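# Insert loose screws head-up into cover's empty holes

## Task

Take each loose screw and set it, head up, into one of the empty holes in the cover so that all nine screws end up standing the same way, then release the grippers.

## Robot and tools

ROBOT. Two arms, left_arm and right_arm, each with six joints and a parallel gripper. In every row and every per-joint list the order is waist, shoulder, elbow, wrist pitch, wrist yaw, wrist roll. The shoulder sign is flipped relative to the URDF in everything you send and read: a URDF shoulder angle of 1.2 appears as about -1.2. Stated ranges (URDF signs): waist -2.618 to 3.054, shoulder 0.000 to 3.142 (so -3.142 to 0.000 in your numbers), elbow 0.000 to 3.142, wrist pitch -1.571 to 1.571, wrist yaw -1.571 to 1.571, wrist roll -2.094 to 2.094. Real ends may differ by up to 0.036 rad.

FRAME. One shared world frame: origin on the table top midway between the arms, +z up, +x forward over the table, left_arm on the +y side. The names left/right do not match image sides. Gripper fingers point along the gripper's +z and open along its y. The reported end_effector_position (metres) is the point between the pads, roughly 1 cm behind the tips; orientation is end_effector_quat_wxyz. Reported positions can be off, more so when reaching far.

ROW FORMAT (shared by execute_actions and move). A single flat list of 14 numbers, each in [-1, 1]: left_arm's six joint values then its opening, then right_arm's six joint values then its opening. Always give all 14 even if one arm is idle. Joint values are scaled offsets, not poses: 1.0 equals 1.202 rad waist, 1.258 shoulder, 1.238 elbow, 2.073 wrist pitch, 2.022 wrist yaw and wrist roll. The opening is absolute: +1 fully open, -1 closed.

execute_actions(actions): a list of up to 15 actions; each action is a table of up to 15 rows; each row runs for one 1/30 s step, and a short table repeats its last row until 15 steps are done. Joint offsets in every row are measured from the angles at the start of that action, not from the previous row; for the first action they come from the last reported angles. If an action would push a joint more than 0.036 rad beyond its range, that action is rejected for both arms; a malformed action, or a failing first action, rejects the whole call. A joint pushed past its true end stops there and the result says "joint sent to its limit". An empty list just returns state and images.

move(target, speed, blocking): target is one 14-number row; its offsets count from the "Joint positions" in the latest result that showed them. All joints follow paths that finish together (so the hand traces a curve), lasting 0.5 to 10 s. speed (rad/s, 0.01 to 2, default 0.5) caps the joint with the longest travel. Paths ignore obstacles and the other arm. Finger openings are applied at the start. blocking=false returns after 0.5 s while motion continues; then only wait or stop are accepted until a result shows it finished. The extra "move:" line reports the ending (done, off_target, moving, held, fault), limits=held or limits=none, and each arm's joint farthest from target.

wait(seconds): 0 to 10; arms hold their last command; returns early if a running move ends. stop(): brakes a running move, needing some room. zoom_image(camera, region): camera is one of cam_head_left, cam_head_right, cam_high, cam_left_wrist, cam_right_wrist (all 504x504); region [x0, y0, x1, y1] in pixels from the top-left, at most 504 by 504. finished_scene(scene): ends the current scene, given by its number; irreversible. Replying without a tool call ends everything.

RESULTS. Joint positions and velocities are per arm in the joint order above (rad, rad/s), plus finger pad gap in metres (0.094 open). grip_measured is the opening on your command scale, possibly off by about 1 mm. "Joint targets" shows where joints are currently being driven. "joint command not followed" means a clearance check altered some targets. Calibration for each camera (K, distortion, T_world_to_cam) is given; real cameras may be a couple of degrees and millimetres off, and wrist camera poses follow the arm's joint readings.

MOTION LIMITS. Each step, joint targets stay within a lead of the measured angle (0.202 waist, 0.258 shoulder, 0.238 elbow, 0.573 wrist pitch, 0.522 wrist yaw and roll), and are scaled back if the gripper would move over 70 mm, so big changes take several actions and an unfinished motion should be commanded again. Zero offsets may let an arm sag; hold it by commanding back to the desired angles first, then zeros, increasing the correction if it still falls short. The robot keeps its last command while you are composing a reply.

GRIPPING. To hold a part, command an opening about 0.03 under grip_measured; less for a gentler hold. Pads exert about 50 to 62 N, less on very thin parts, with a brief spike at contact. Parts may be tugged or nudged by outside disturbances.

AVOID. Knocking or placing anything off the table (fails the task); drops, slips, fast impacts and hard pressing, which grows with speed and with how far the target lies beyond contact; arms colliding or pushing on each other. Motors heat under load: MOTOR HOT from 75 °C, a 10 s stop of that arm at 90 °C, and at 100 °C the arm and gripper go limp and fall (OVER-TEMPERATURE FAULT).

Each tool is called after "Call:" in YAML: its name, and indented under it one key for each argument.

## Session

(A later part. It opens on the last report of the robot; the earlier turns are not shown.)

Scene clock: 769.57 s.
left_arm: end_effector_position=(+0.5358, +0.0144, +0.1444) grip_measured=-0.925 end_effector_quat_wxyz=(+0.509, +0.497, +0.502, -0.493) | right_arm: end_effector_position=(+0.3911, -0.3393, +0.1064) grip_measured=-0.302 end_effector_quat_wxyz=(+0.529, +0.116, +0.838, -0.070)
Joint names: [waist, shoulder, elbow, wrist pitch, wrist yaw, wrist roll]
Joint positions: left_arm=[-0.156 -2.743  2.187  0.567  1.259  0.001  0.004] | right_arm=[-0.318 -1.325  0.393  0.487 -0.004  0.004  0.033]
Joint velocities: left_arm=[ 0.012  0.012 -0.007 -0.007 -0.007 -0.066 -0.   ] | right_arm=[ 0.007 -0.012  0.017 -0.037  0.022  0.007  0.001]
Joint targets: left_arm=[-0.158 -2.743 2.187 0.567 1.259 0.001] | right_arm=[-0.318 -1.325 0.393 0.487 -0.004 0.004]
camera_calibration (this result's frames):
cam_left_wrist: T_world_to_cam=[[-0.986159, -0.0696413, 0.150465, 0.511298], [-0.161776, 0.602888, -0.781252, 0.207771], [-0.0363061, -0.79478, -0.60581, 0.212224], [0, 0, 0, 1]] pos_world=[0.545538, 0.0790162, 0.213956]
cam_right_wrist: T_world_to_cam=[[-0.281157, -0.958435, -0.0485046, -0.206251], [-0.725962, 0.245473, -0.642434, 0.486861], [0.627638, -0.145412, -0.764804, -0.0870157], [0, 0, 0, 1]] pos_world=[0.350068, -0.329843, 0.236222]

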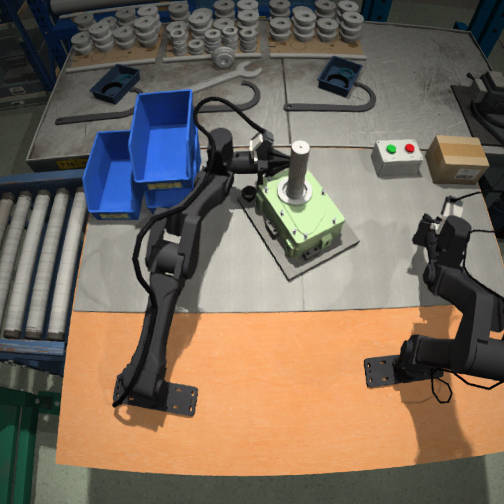

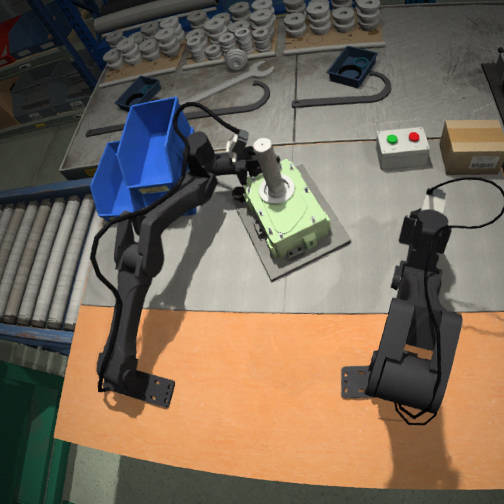

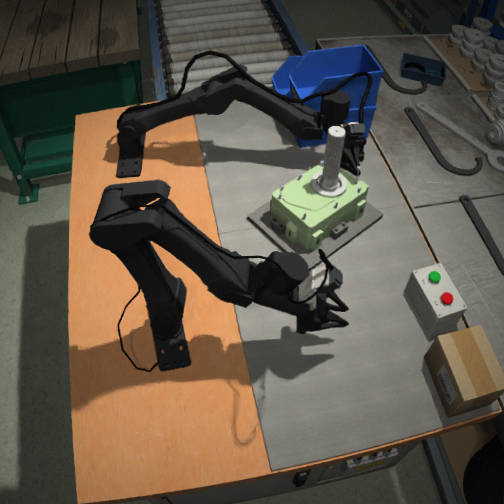

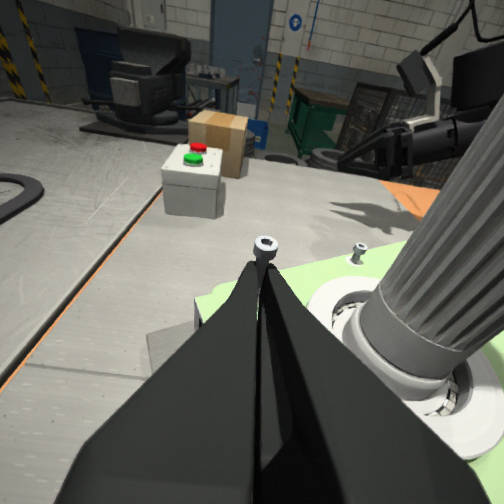

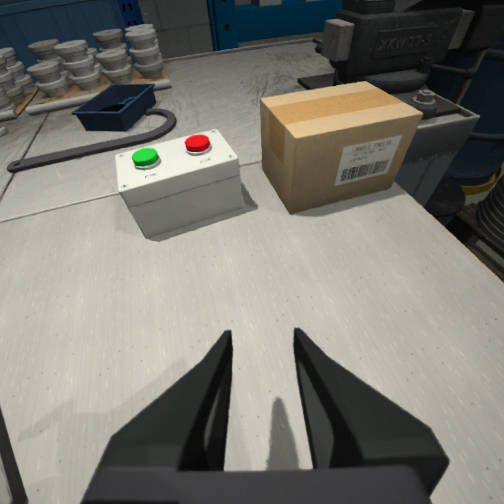

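Call:
execute_actions:
  actions:
    - [[0,0,0,-0.018,0,0,-0.95,0,0,0,0,0,0,-0.3]]
    - [[0,0,0,0,0,0,-0.95,0,0,0,0,0,0,-0.3]]

Call:
zoom_image:
  camera: "cam_high"
  region: [340,160,380,200]

Call:
zoom_image:
  camera: "cam_head_right"
  region: [260,145,300,185]

Scene clock: 778.90 s.
left_arm: end_effector_position=(+0.5358, +0.0144, +0.1444) grip_measured=-0.925 end_effector_quat_wxyz=(+0.509, +0.497, +0.502, -0.493) | right_arm: end_effector_position=(+0.3911, -0.3393, +0.1064) grip_measured=-0.302 end_effector_quat_wxyz=(+0.529, +0.116, +0.838, -0.070)
Joint names: [waist, shoulder, elbow, wrist pitch, wrist yaw, wrist roll]
Joint positions: left_arm=[-0.156 -2.743  2.187  0.566  1.259  0.001  0.004] | right_arm=[-0.318 -1.325  0.393  0.487 -0.004  0.004  0.033]
Joint velocities: left_arm=[ 0.017  0.017 -0.022 -0.022  0.022  0.022 -0.   ] | right_arm=[ 0.017 -0.012 -0.002  0.051 -0.022 -0.022 -0.001]
Joint targets: left_arm=[-0.156 -2.743 2.187 0.566 1.259 0.001] | right_arm=[-0.318 -1.325 0.393 0.487 -0.004 0.004]
camera_calibration (this result's frames):
cam_left_wrist: T_world_to_cam=[[-0.986104, -0.0696577, 0.150818, 0.511225], [-0.162061, 0.602974, -0.781127, 0.207867], [-0.0365275, -0.794714, -0.605884, 0.212323], [0, 0, 0, 1]] pos_world=[0.545564, 0.0790085, 0.213912]
cam_right_wrist: T_world_to_cam=[[-0.281157, -0.958435, -0.0485046, -0.206251], [-0.725962, 0.245473, -0.642434, 0.486861], [0.627638, -0.145412, -0.764804, -0.0870157], [0, 0, 0, 1]] pos_world=[0.350068, -0.329843, 0.236222]

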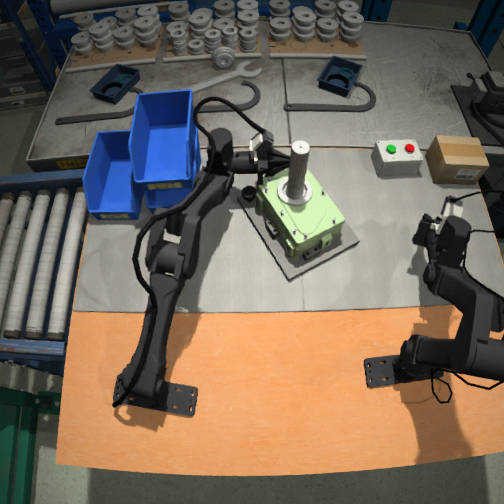

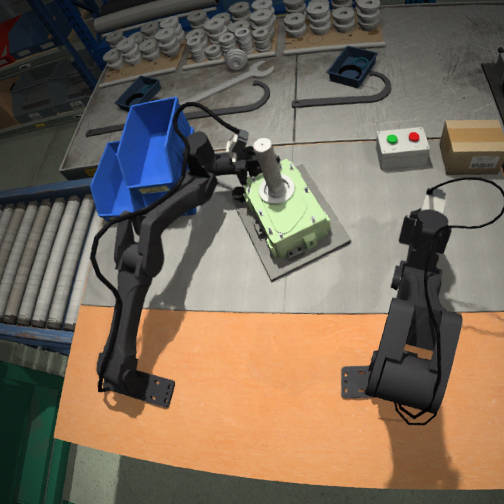

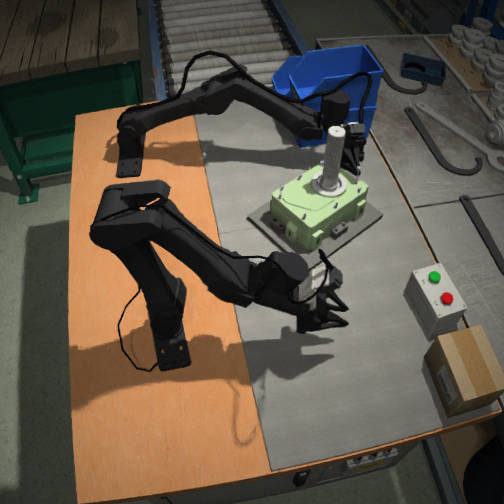

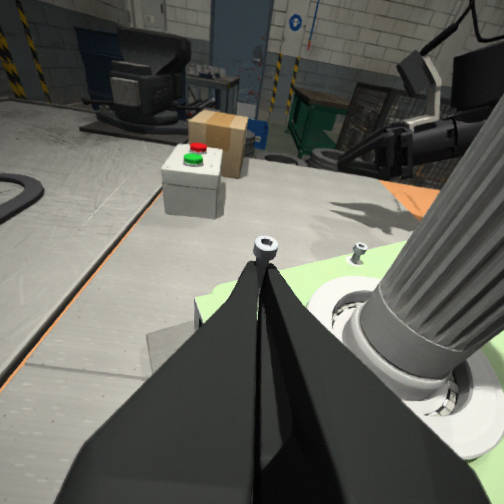

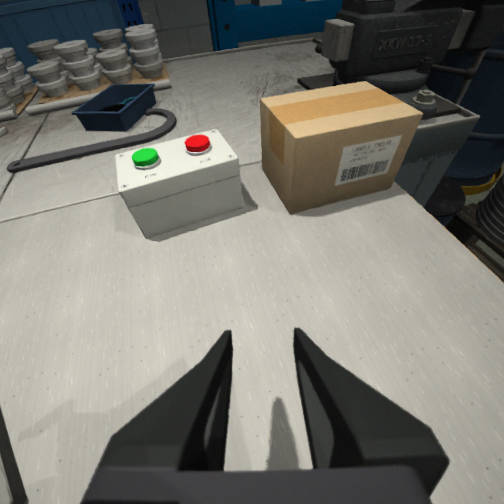

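Region (340, 160, 380, 200) of cam_high's 504x504 image, scaled by 12.600, with more detail than that image has.

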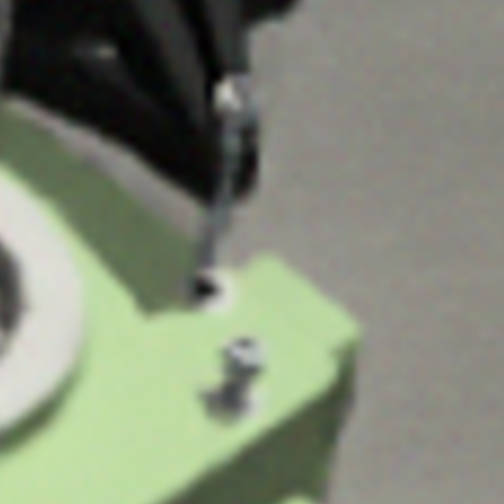

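Region (260, 145, 300, 185) of cam_head_right's 504x504 image, scaled by 12.600, with more detail than that image has.

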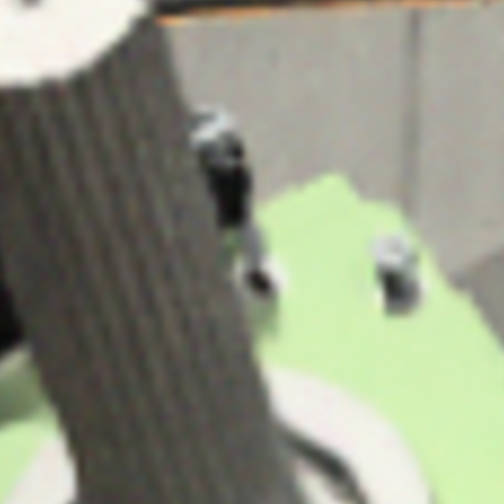

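Call:
execute_actions:
  actions:
    - [[-0.014,0,0,0,0,0,-0.95,0,0,0,0,0,0,-0.3],[-0.014,0,0,0,0,0,-0.95,0,0,0,0,0,0,-0.3],[-0.014,0,0,0,0,0,-0.95,0,0,0,0,0,0,-0.3],[-0.014,0,0,0,0,0,-0.95,0,0,0,0,0,0,-0.3],[-0.014,0,0,0,0,0,-0.95,0,0,0,0,0,0,-0.3],[-0.014,0,0,0,0,0,-0.95,0,0,0,0,0,0,-0.3],[-0.004,0,0,0,0,0,-0.95,0,0,0,0,0,0,-0.3]]
    - [[0,0,0,-0.018,0,0,-0.95,0,0,0,0,0,0,-0.3]]

Call:
zoom_image:
  camera: "cam_high"
  region: [340,160,380,200]

Call:
zoom_image:
  camera: "cam_head_right"
  region: [260,145,300,185]

Scene clock: 791.60 s.
left_arm: end_effector_position=(+0.5348, +0.0127, +0.1443) grip_measured=-0.925 end_effector_quat_wxyz=(+0.508, +0.497, +0.501, -0.494) | right_arm: end_effector_position=(+0.3911, -0.3393, +0.1064) grip_measured=-0.302 end_effector_quat_wxyz=(+0.529, +0.116, +0.838, -0.070)
Joint names: [waist, shoulder, elbow, wrist pitch, wrist yaw, wrist roll]
Joint positions: left_arm=[-0.159 -2.743  2.187  0.565  1.259  0.001  0.004] | right_arm=[-0.318 -1.325  0.393  0.487 -0.004  0.004  0.033]
Joint velocities: left_arm=[0.017 0.012 0.007 0.007 0.007 0.066 0.001] | right_arm=[-0.007  0.002 -0.002  0.066  0.007  0.007 -0.001]
Joint targets: left_arm=[-0.159 -2.743 2.187 0.529 1.259 0.001] | right_arm=[-0.318 -1.325 0.393 0.487 -0.004 0.004]
camera_calibration (this result's frames):
cam_left_wrist: T_world_to_cam=[[-0.986202, -0.0666814, 0.151523, 0.510005], [-0.160791, 0.603638, -0.780876, 0.207918], [-0.0393952, -0.794465, -0.60603, 0.212437], [0, 0, 0, 1]] pos_world=[0.544768, 0.0772752, 0.213824]
cam_right_wrist: T_world_to_cam=[[-0.281157, -0.958435, -0.0485046, -0.206251], [-0.725962, 0.245473, -0.642434, 0.486861], [0.627638, -0.145412, -0.764804, -0.0870157], [0, 0, 0, 1]] pos_world=[0.350068, -0.329843, 0.236222]

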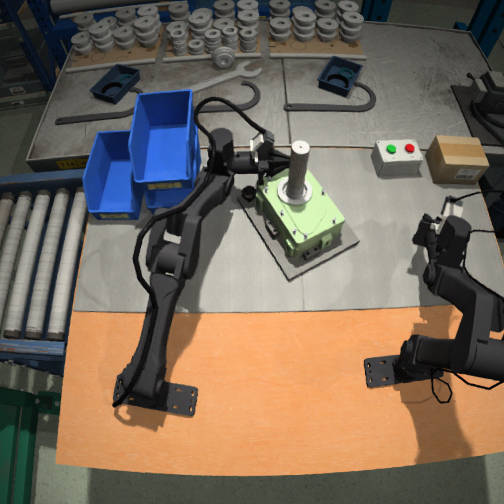

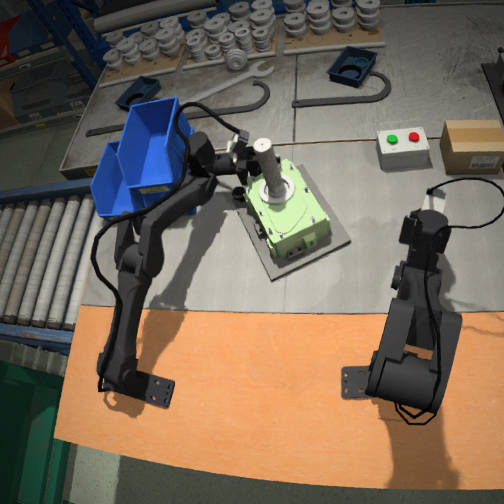

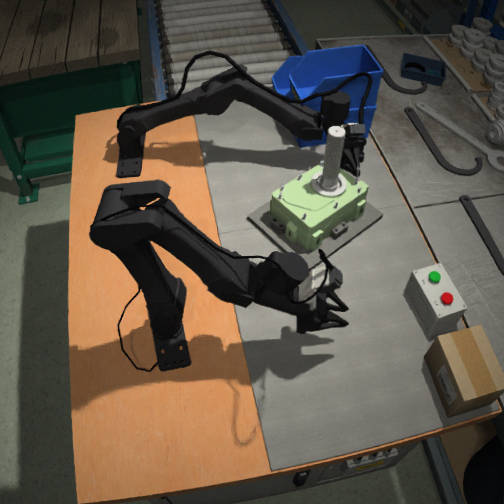

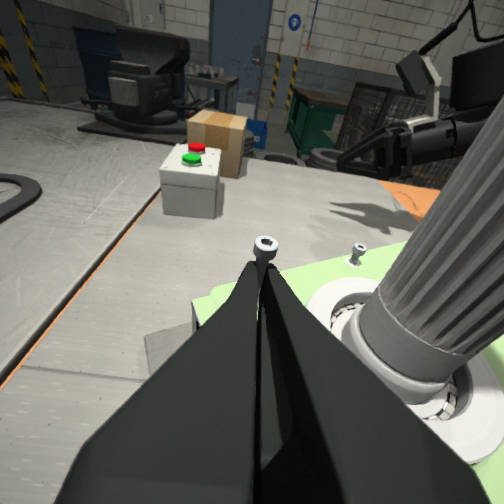

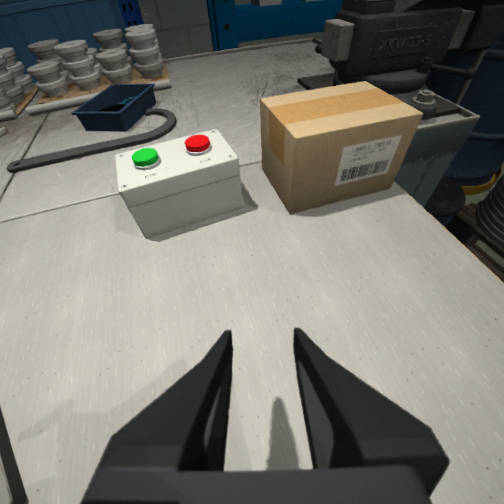

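Region (340, 160, 380, 200) of cam_high's 504x504 image, scaled by 12.600, with more detail than that image has.

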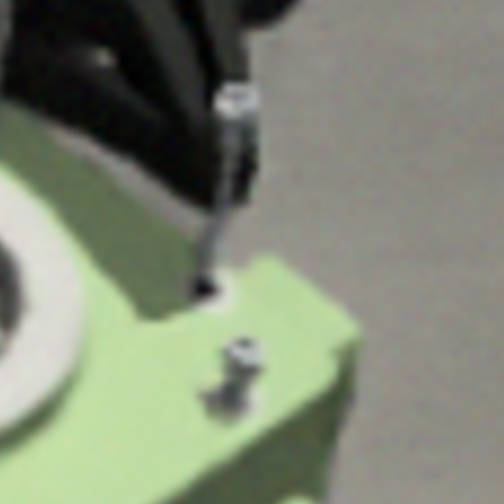

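Region (260, 145, 300, 185) of cam_head_right's 504x504 image, scaled by 12.600, with more detail than that image has.

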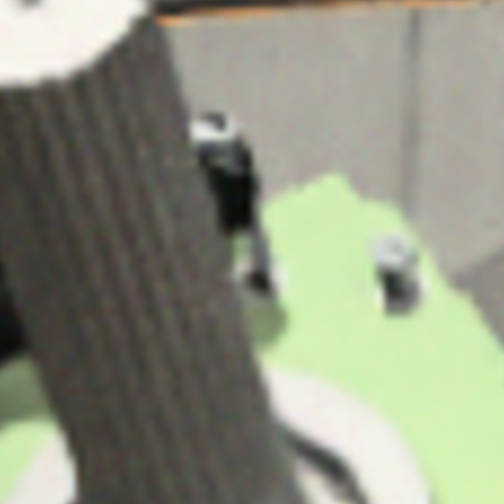

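Closer. Once more, keeping light downward pressure.

Call:
execute_actions:
  actions:
    - [[-0.014,0,0,-0.014,0,0,-0.95,0,0,0,0,0,0,-0.3],[-0.014,0,0,-0.014,0,0,-0.95,0,0,0,0,0,0,-0.3],[-0.014,0,0,-0.014,0,0,-0.95,0,0,0,0,0,0,-0.3],[-0.014,0,0,-0.014,0,0,-0.95,0,0,0,0,0,0,-0.3],[-0.014,0,0,-0.014,0,0,-0.95,0,0,0,0,0,0,-0.3],[-0.003,0,0,-0.018,0,0,-0.95,0,0,0,0,0,0,-0.3]]

Call:
zoom_image:
  camera: "cam_high"
  region: [340,160,380,200]

Call:
zoom_image:
  camera: "cam_head_right"
  region: [260,145,300,185]

Scene clock: 800.60 s.
left_arm: end_effector_position=(+0.5341, +0.0117, +0.1443) grip_measured=-0.925 end_effector_quat_wxyz=(+0.507, +0.498, +0.501, -0.494) | right_arm: end_effector_position=(+0.3911, -0.3393, +0.1064) grip_measured=-0.302 end_effector_quat_wxyz=(+0.529, +0.116, +0.838, -0.070)
Joint names: [waist, shoulder, elbow, wrist pitch, wrist yaw, wrist roll]
Joint positions: left_arm=[-0.161 -2.743  2.187  0.565  1.259  0.001  0.004] | right_arm=[-0.318 -1.325  0.393  0.487 -0.004  0.004  0.033]
Joint velocities: left_arm=[ 0.002 -0.012 -0.002  0.022 -0.066  0.022  0.   ] | right_arm=[ 0.002 -0.002 -0.007 -0.095 -0.022  0.022  0.   ]
Joint targets: left_arm=[-0.162 -2.743 2.187 0.528 1.259 0.001] | right_arm=[-0.318 -1.325 0.393 0.487 -0.004 0.004]
camera_calibration (this result's frames):
cam_left_wrist: T_world_to_cam=[[-0.986327, -0.0648002, 0.151523, 0.509334], [-0.159639, 0.603943, -0.780876, 0.207829], [-0.0409105, -0.794389, -0.60603, 0.212383], [0, 0, 0, 1]] pos_world=[0.544236, 0.0762029, 0.213824]
cam_right_wrist: T_world_to_cam=[[-0.281157, -0.958435, -0.0485046, -0.206251], [-0.725962, 0.245473, -0.642434, 0.486861], [0.627638, -0.145412, -0.764804, -0.0870157], [0, 0, 0, 1]] pos_world=[0.350068, -0.329843, 0.236222]

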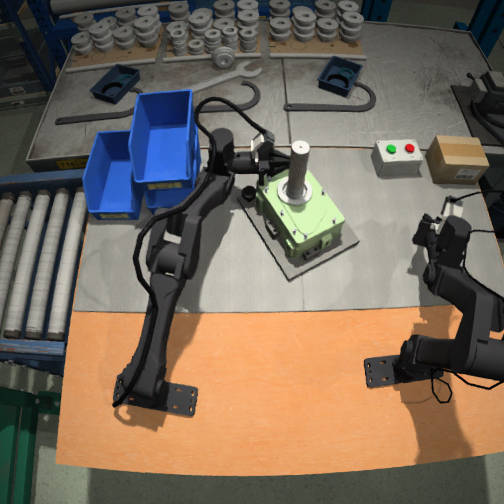

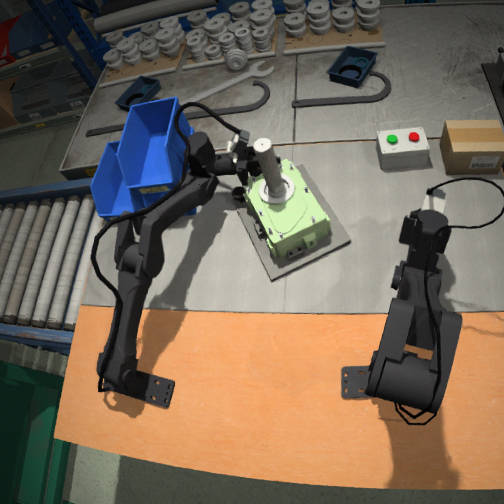

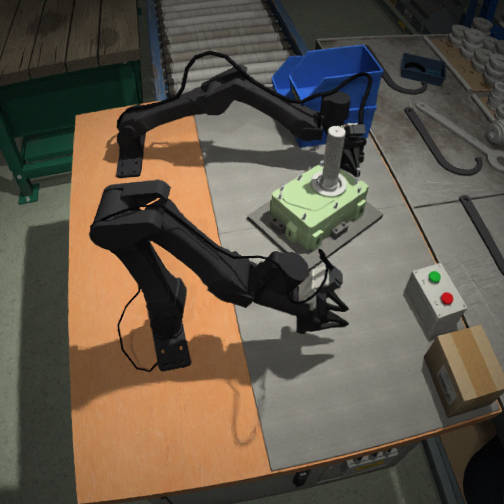

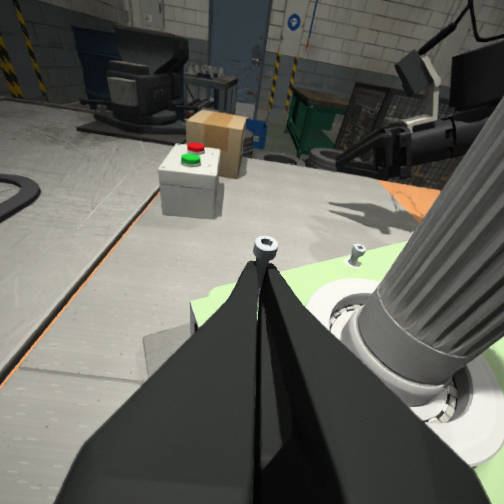

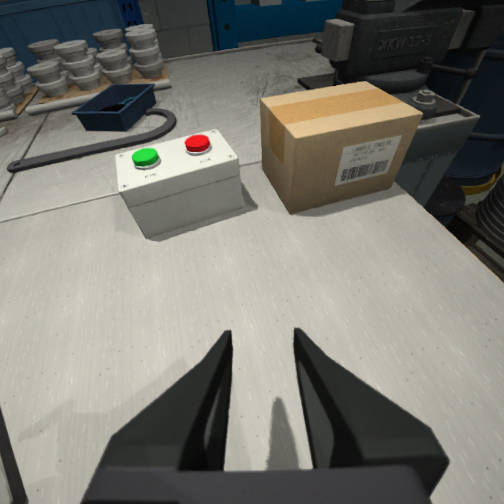

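Region (340, 160, 380, 200) of cam_high's 504x504 image, scaled by 12.600, with more detail than that image has.

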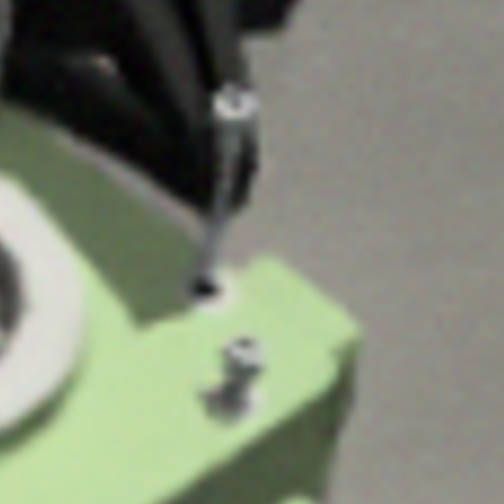

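Region (260, 145, 300, 185) of cam_head_right's 504x504 image, scaled by 12.600, with more detail than that image has.

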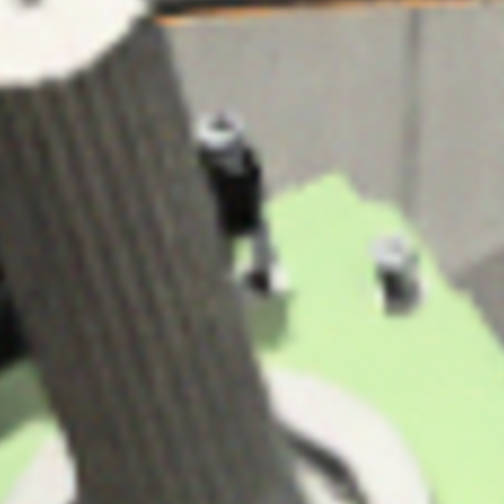

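Try loosening; the fingers still cage it.

Call:
execute_actions:
  actions:
    - [[0,0,0,0,0,0,-0.9,0,0,0,0,0,0,-0.3]]
    - [[0,0,0,0,0,0,-0.88,0,0,0,0,0,0,-0.3]]

Call:
zoom_image:
  camera: "cam_high"
  region: [340,160,380,200]

Call:
zoom_image:
  camera: "cam_head_right"
  region: [260,145,300,185]

Scene clock: 807.27 s.
left_arm: end_effector_position=(+0.5341, +0.0117, +0.1444) grip_measured=-0.883 end_effector_quat_wxyz=(+0.508, +0.498, +0.500, -0.494) | right_arm: end_effector_position=(+0.3911, -0.3393, +0.1064) grip_measured=-0.302 end_effector_quat_wxyz=(+0.529, +0.116, +0.838, -0.070)
Joint names: [waist, shoulder, elbow, wrist pitch, wrist yaw, wrist roll]
Joint positions: left_arm=[-0.161 -2.743  2.187  0.567  1.259  0.001  0.006] | right_arm=[-0.318 -1.325  0.393  0.487 -0.004  0.004  0.033]
Joint velocities: left_arm=[ 0.002 -0.002 -0.012 -0.095 -0.007 -0.007 -0.   ] | right_arm=[ 0.012  0.007 -0.007  0.007  0.007  0.022  0.001]
Joint targets: left_arm=[-0.161 -2.743 2.187 0.566 1.259 0.001] | right_arm=[-0.318 -1.325 0.393 0.487 -0.004 0.004]
camera_calibration (this result's frames):
cam_left_wrist: T_world_to_cam=[[-0.986493, -0.0647499, 0.150465, 0.509551], [-0.158784, 0.603683, -0.781252, 0.207541], [-0.0402471, -0.794591, -0.60581, 0.212087], [0, 0, 0, 1]] pos_world=[0.544159, 0.0762264, 0.213956]
cam_right_wrist: T_world_to_cam=[[-0.281157, -0.958435, -0.0485046, -0.206251], [-0.725962, 0.245473, -0.642434, 0.486861], [0.627638, -0.145412, -0.764804, -0.0870157], [0, 0, 0, 1]] pos_world=[0.350068, -0.329843, 0.236222]

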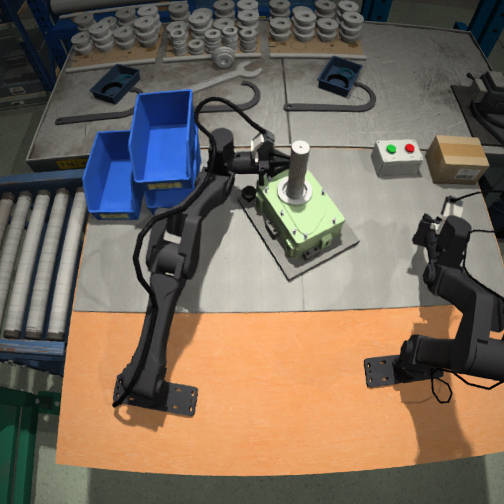

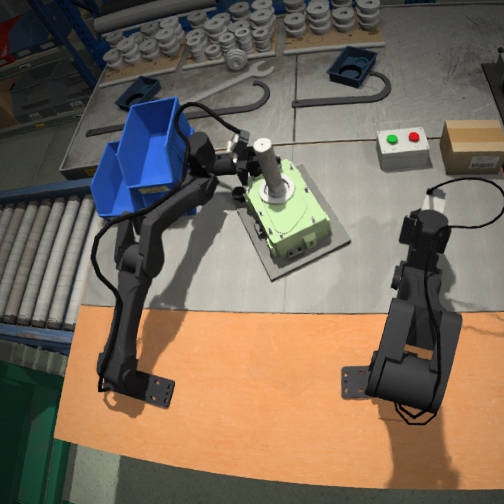

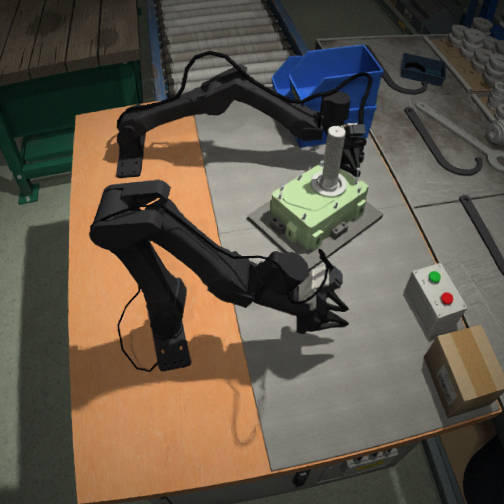

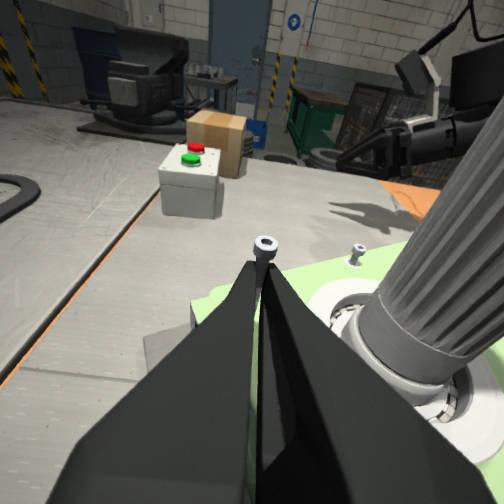

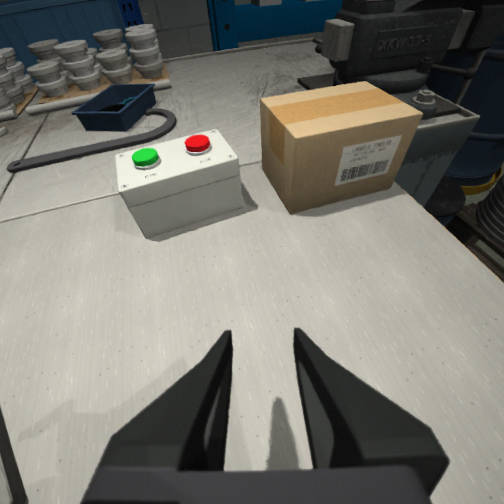

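Region (340, 160, 380, 200) of cam_high's 504x504 image, scaled by 12.600, with more detail than that image has.

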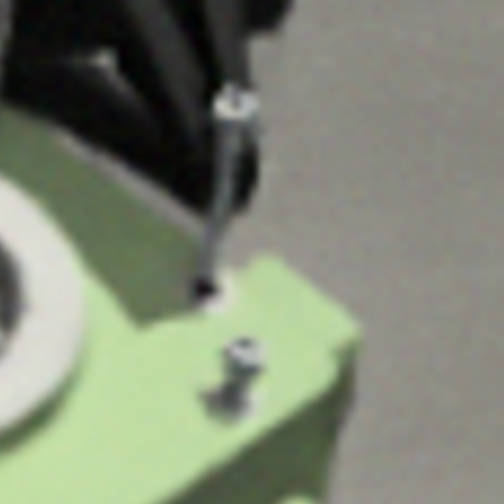

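Region (260, 145, 300, 185) of cam_head_right's 504x504 image, scaled by 12.600, with more detail than that image has.

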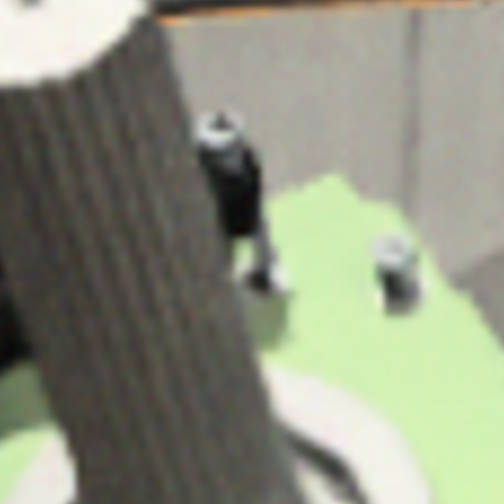

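Call:
execute_actions:
  actions:
    - [[0,0,0,0,0,0,-0.95,0,0,0,0,0,0,-0.3]]
    - [[-0.014,0,0,0,0,0,-0.95,0,0,0,0,0,0,-0.3],[-0.014,0,0,0,0,0,-0.95,0,0,0,0,0,0,-0.3],[-0.014,0,0,0,0,0,-0.95,0,0,0,0,0,0,-0.3],[-0.014,0,0,0,0,0,-0.95,0,0,0,0,0,0,-0.3],[-0.014,0,0,0,0,0,-0.95,0,0,0,0,0,0,-0.3],[-0.003,0,0,0,0,0,-0.95,0,0,0,0,0,0,-0.3]]
    - [[0,0,0,-0.02,0,0,-0.95,0,0,0,0,0,0,-0.3]]

Call:
zoom_image:
  camera: "cam_high"
  region: [340,160,380,200]

Call:
zoom_image:
  camera: "cam_head_right"
  region: [260,145,300,185]

Scene clock: 818.97 s.
left_arm: end_effector_position=(+0.5331, +0.0102, +0.1442) grip_measured=-0.925 end_effector_quat_wxyz=(+0.506, +0.498, +0.500, -0.495) | right_arm: end_effector_position=(+0.3911, -0.3393, +0.1064) grip_measured=-0.302 end_effector_quat_wxyz=(+0.529, +0.116, +0.838, -0.070)
Joint names: [waist, shoulder, elbow, wrist pitch, wrist yaw, wrist roll]
Joint positions: left_arm=[-0.163 -2.743  2.187  0.564  1.26   0.001  0.004] | right_arm=[-0.318 -1.325  0.393  0.487 -0.004  0.004  0.033]
Joint velocities: left_arm=[-0.007 -0.007  0.007  0.051 -0.037  0.022 -0.   ] | right_arm=[ 0.002 -0.012  0.007 -0.022  0.007  0.007 -0.001]
Joint targets: left_arm=[-0.163 -2.743 2.187 0.525 1.260 0.001] | right_arm=[-0.318 -1.325 0.393 0.487 -0.004 0.004]
camera_calibration (this result's frames):
cam_left_wrist: T_world_to_cam=[[-0.986354, -0.0618415, 0.15258, 0.508117], [-0.158649, 0.604693, -0.780498, 0.207859], [-0.043997, -0.794054, -0.606253, 0.212759], [0, 0, 0, 1]] pos_world=[0.543521, 0.0746745, 0.213691]
cam_right_wrist: T_world_to_cam=[[-0.281157, -0.958435, -0.0485046, -0.206251], [-0.725962, 0.245473, -0.642434, 0.486861], [0.627638, -0.145412, -0.764804, -0.0870157], [0, 0, 0, 1]] pos_world=[0.350068, -0.329843, 0.236222]

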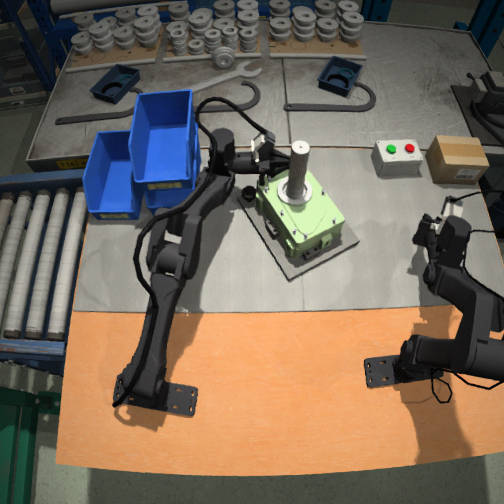

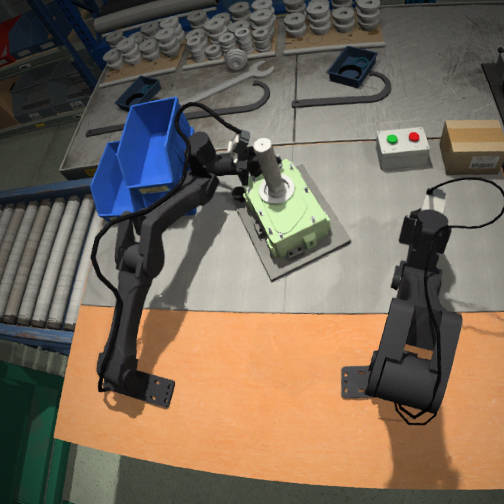

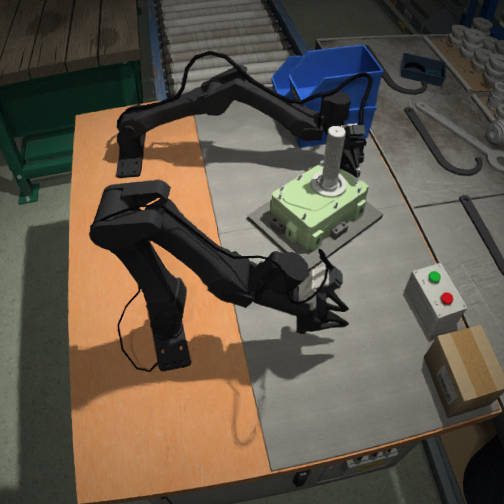

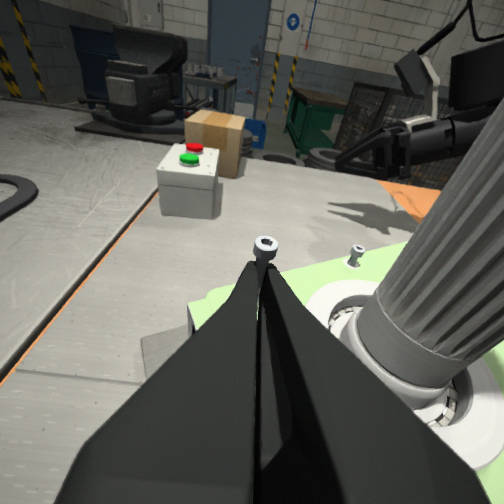

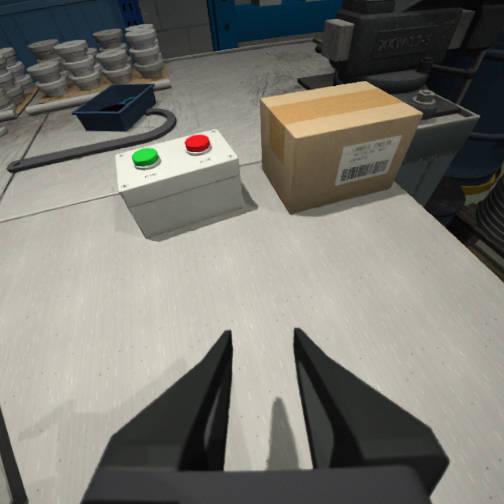

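Region (340, 160, 380, 200) of cam_high's 504x504 image, scaled by 12.600, with more detail than that image has.

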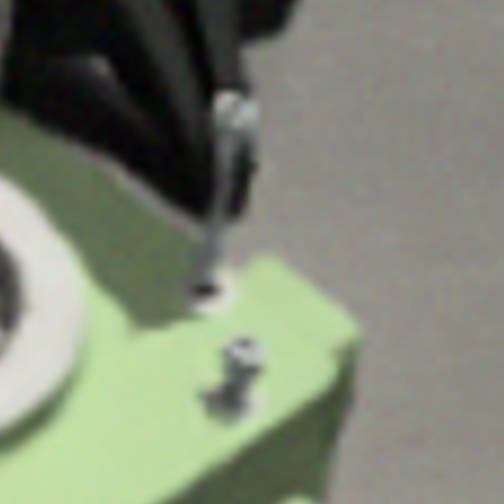

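Region (260, 145, 300, 185) of cam_head_right's 504x504 image, scaled by 12.600, with more detail than that image has.

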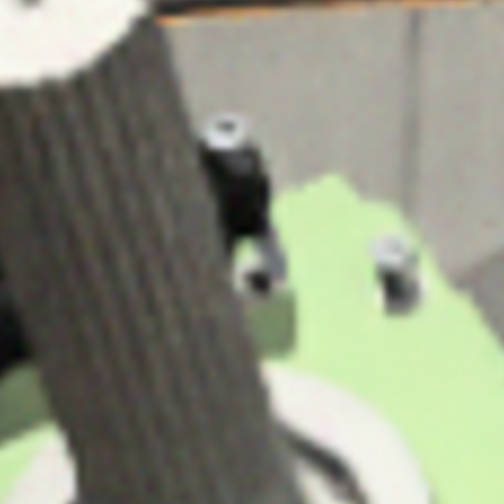

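Call:
execute_actions:
  actions:
    - [[0.013,0,0,0,0,0,-0.95,0,0,0,0,0,0,-0.3]]

Call:
zoom_image:
  camera: "cam_high"
  region: [340,160,380,200]

Call:
zoom_image:
  camera: "cam_head_right"
  region: [260,145,300,185]

Scene clock: 828.50 s.
left_arm: end_effector_position=(+0.5338, +0.0112, +0.1443) grip_measured=-0.925 end_effector_quat_wxyz=(+0.507, +0.498, +0.500, -0.494) | right_arm: end_effector_position=(+0.3911, -0.3393, +0.1064) grip_measured=-0.302 end_effector_quat_wxyz=(+0.529, +0.116, +0.838, -0.070)
Joint names: [waist, shoulder, elbow, wrist pitch, wrist yaw, wrist roll]
Joint positions: left_arm=[-0.162 -2.743  2.187  0.565  1.26   0.001  0.004] | right_arm=[-0.318 -1.325  0.393  0.487 -0.004  0.004  0.033]
Joint velocities: left_arm=[-0.022  0.002 -0.002 -0.022  0.095 -0.037  0.001] | right_arm=[ 0.017  0.022  0.002 -0.022 -0.051 -0.022 -0.001]
Joint targets: left_arm=[-0.148 -2.743 2.187 0.564 1.260 0.001] | right_arm=[-0.318 -1.325 0.393 0.487 -0.004 0.004]
camera_calibration (this result's frames):
cam_left_wrist: T_world_to_cam=[[-0.986401, -0.063672, 0.151522, 0.509007], [-0.158947, 0.604129, -0.780874, 0.207659], [-0.0418189, -0.794339, -0.606033, 0.212519], [0, 0, 0, 1]] pos_world=[0.543979, 0.075769, 0.213823]
cam_right_wrist: T_world_to_cam=[[-0.281157, -0.958435, -0.0485046, -0.206251], [-0.725962, 0.245473, -0.642434, 0.486861], [0.627638, -0.145412, -0.764804, -0.0870157], [0, 0, 0, 1]] pos_world=[0.350068, -0.329843, 0.236222]

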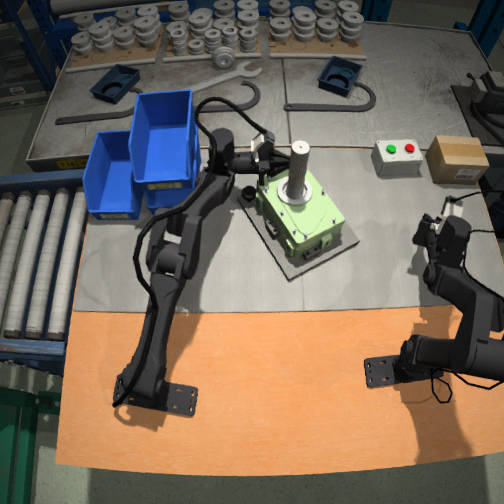

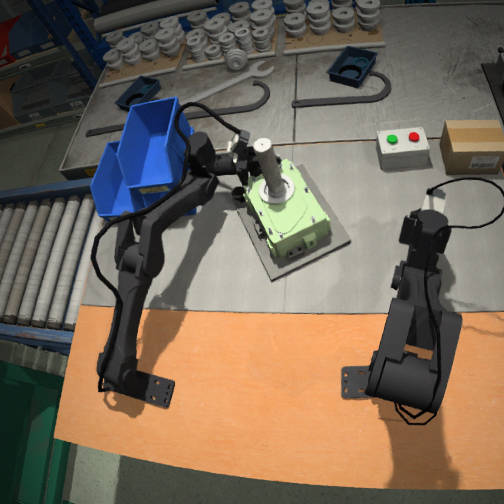

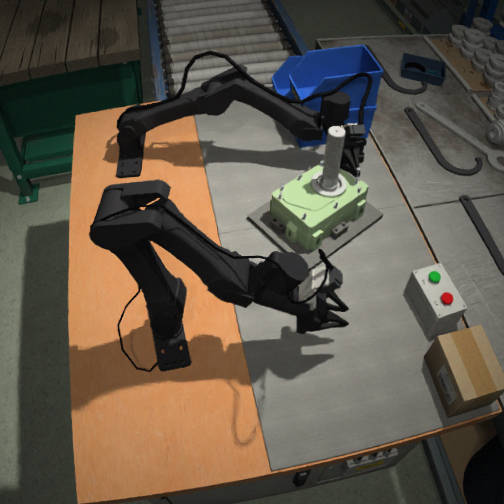

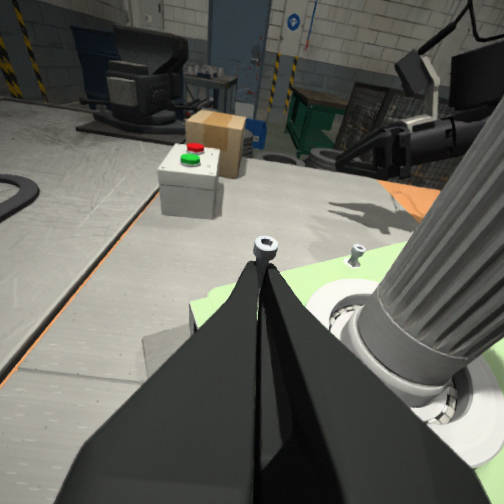

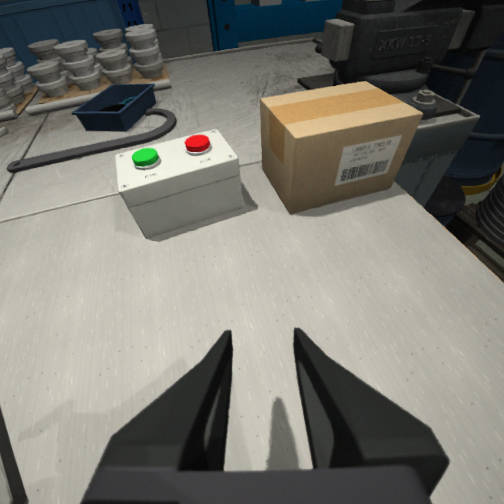

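Region (340, 160, 380, 200) of cam_high's 504x504 image, scaled by 12.600, with more detail than that image has.

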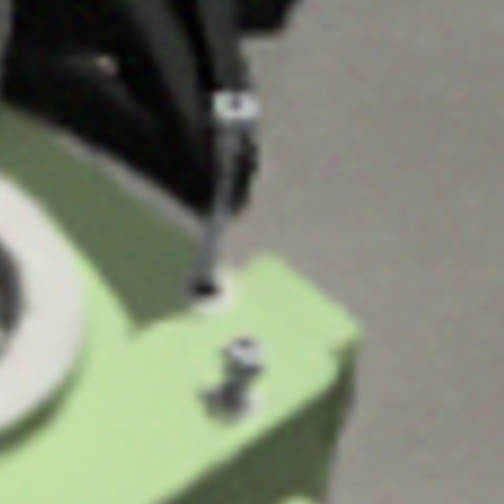

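Region (260, 145, 300, 185) of cam_head_right's 504x504 image, scaled by 12.600, with more detail than that image has.

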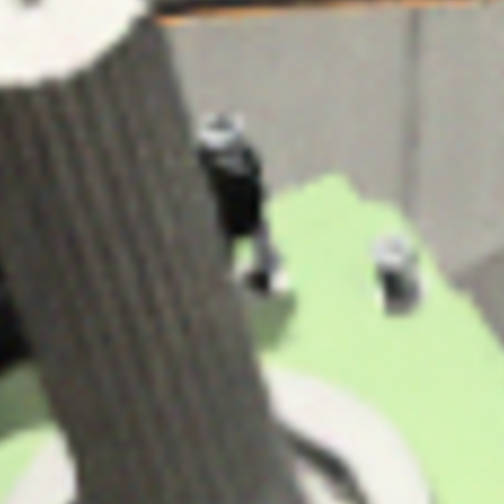

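Call:
execute_actions:
  actions:
    - [[0.016,0,0,0,0,0,-0.95,0,0,0,0,0,0,-0.3]]

Call:
zoom_image:
  camera: "cam_high"
  region: [340,160,380,200]

Call:
zoom_image:
  camera: "cam_head_right"
  region: [260,145,300,185]

Scene clock: 835.60 s.
left_arm: end_effector_position=(+0.5364, +0.0154, +0.1444) grip_measured=-0.925 end_effector_quat_wxyz=(+0.509, +0.496, +0.502, -0.492) | right_arm: end_effector_position=(+0.3911, -0.3393, +0.1064) grip_measured=-0.302 end_effector_quat_wxyz=(+0.529, +0.116, +0.838, -0.070)
Joint names: [waist, shoulder, elbow, wrist pitch, wrist yaw, wrist roll]
Joint positions: left_arm=[-0.154 -2.743  2.187  0.566  1.26   0.001  0.004] | right_arm=[-0.318 -1.325  0.393  0.487 -0.004  0.004  0.033]
Joint velocities: left_arm=[-0.012  0.002  0.027  0.066 -0.007 -0.037  0.   ] | right_arm=[-0.007 -0.012 -0.002 -0.037  0.007 -0.081  0.001]
Joint targets: left_arm=[-0.142 -2.743 2.187 0.566 1.260 0.001] | right_arm=[-0.318 -1.325 0.393 0.487 -0.004 0.004]
camera_calibration (this result's frames):
cam_left_wrist: T_world_to_cam=[[-0.985997, -0.071163, 0.150816, 0.511839], [-0.16298, 0.602729, -0.781124, 0.207822], [-0.0353141, -0.794767, -0.605887, 0.212533], [0, 0, 0, 1]] pos_world=[0.546048, 0.0800778, 0.213912]
cam_right_wrist: T_world_to_cam=[[-0.281157, -0.958435, -0.0485046, -0.206251], [-0.725962, 0.245473, -0.642434, 0.486861], [0.627638, -0.145412, -0.764804, -0.0870157], [0, 0, 0, 1]] pos_world=[0.350068, -0.329843, 0.236222]

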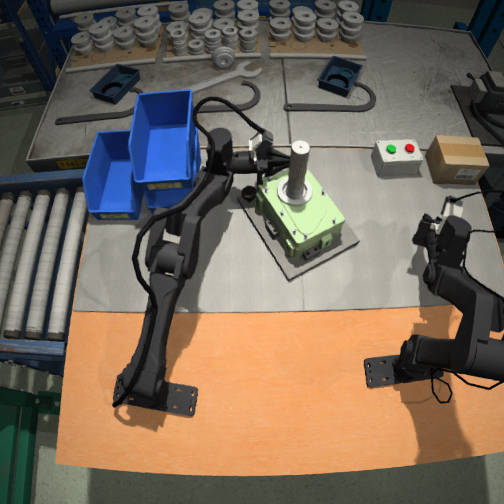

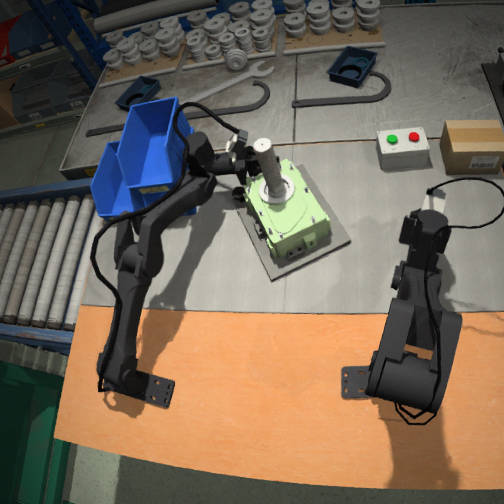

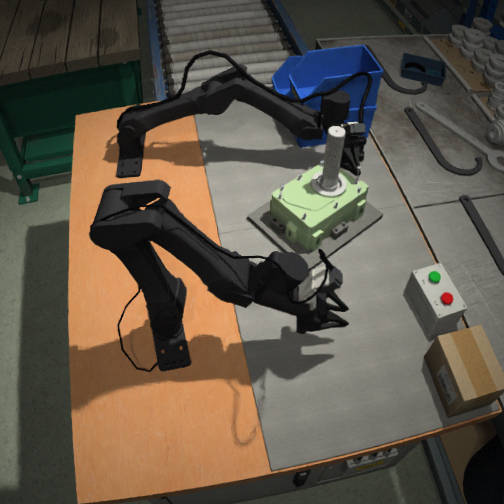

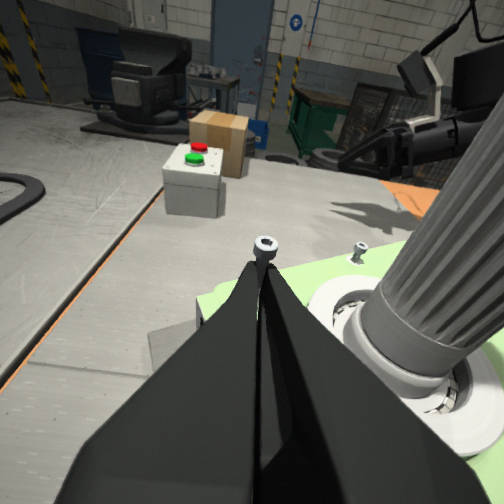

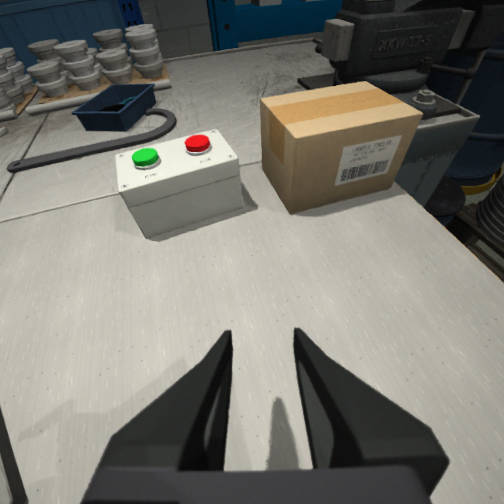

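Region (340, 160, 380, 200) of cam_high's 504x504 image, scaled by 12.600, with more detail than that image has.

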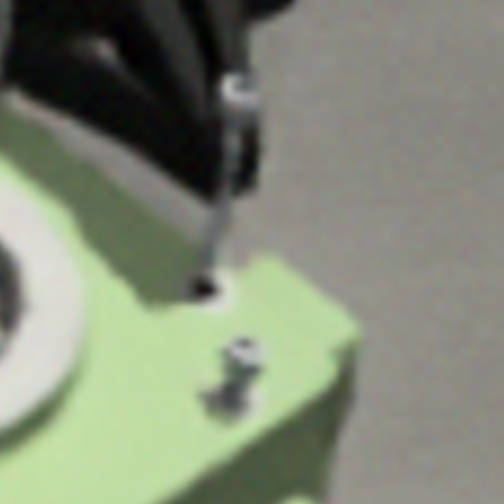

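Region (260, 145, 300, 185) of cam_head_right's 504x504 image, scaled by 12.600, with more detail than that image has.

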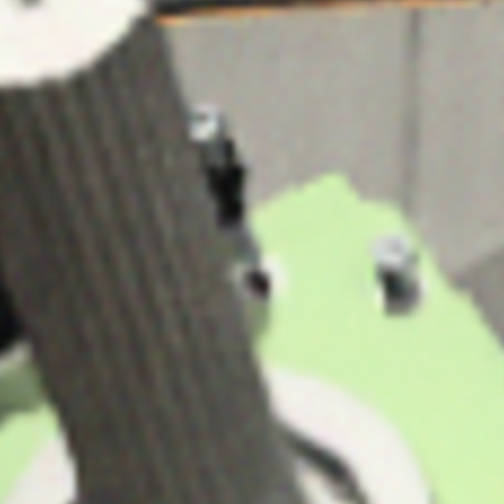

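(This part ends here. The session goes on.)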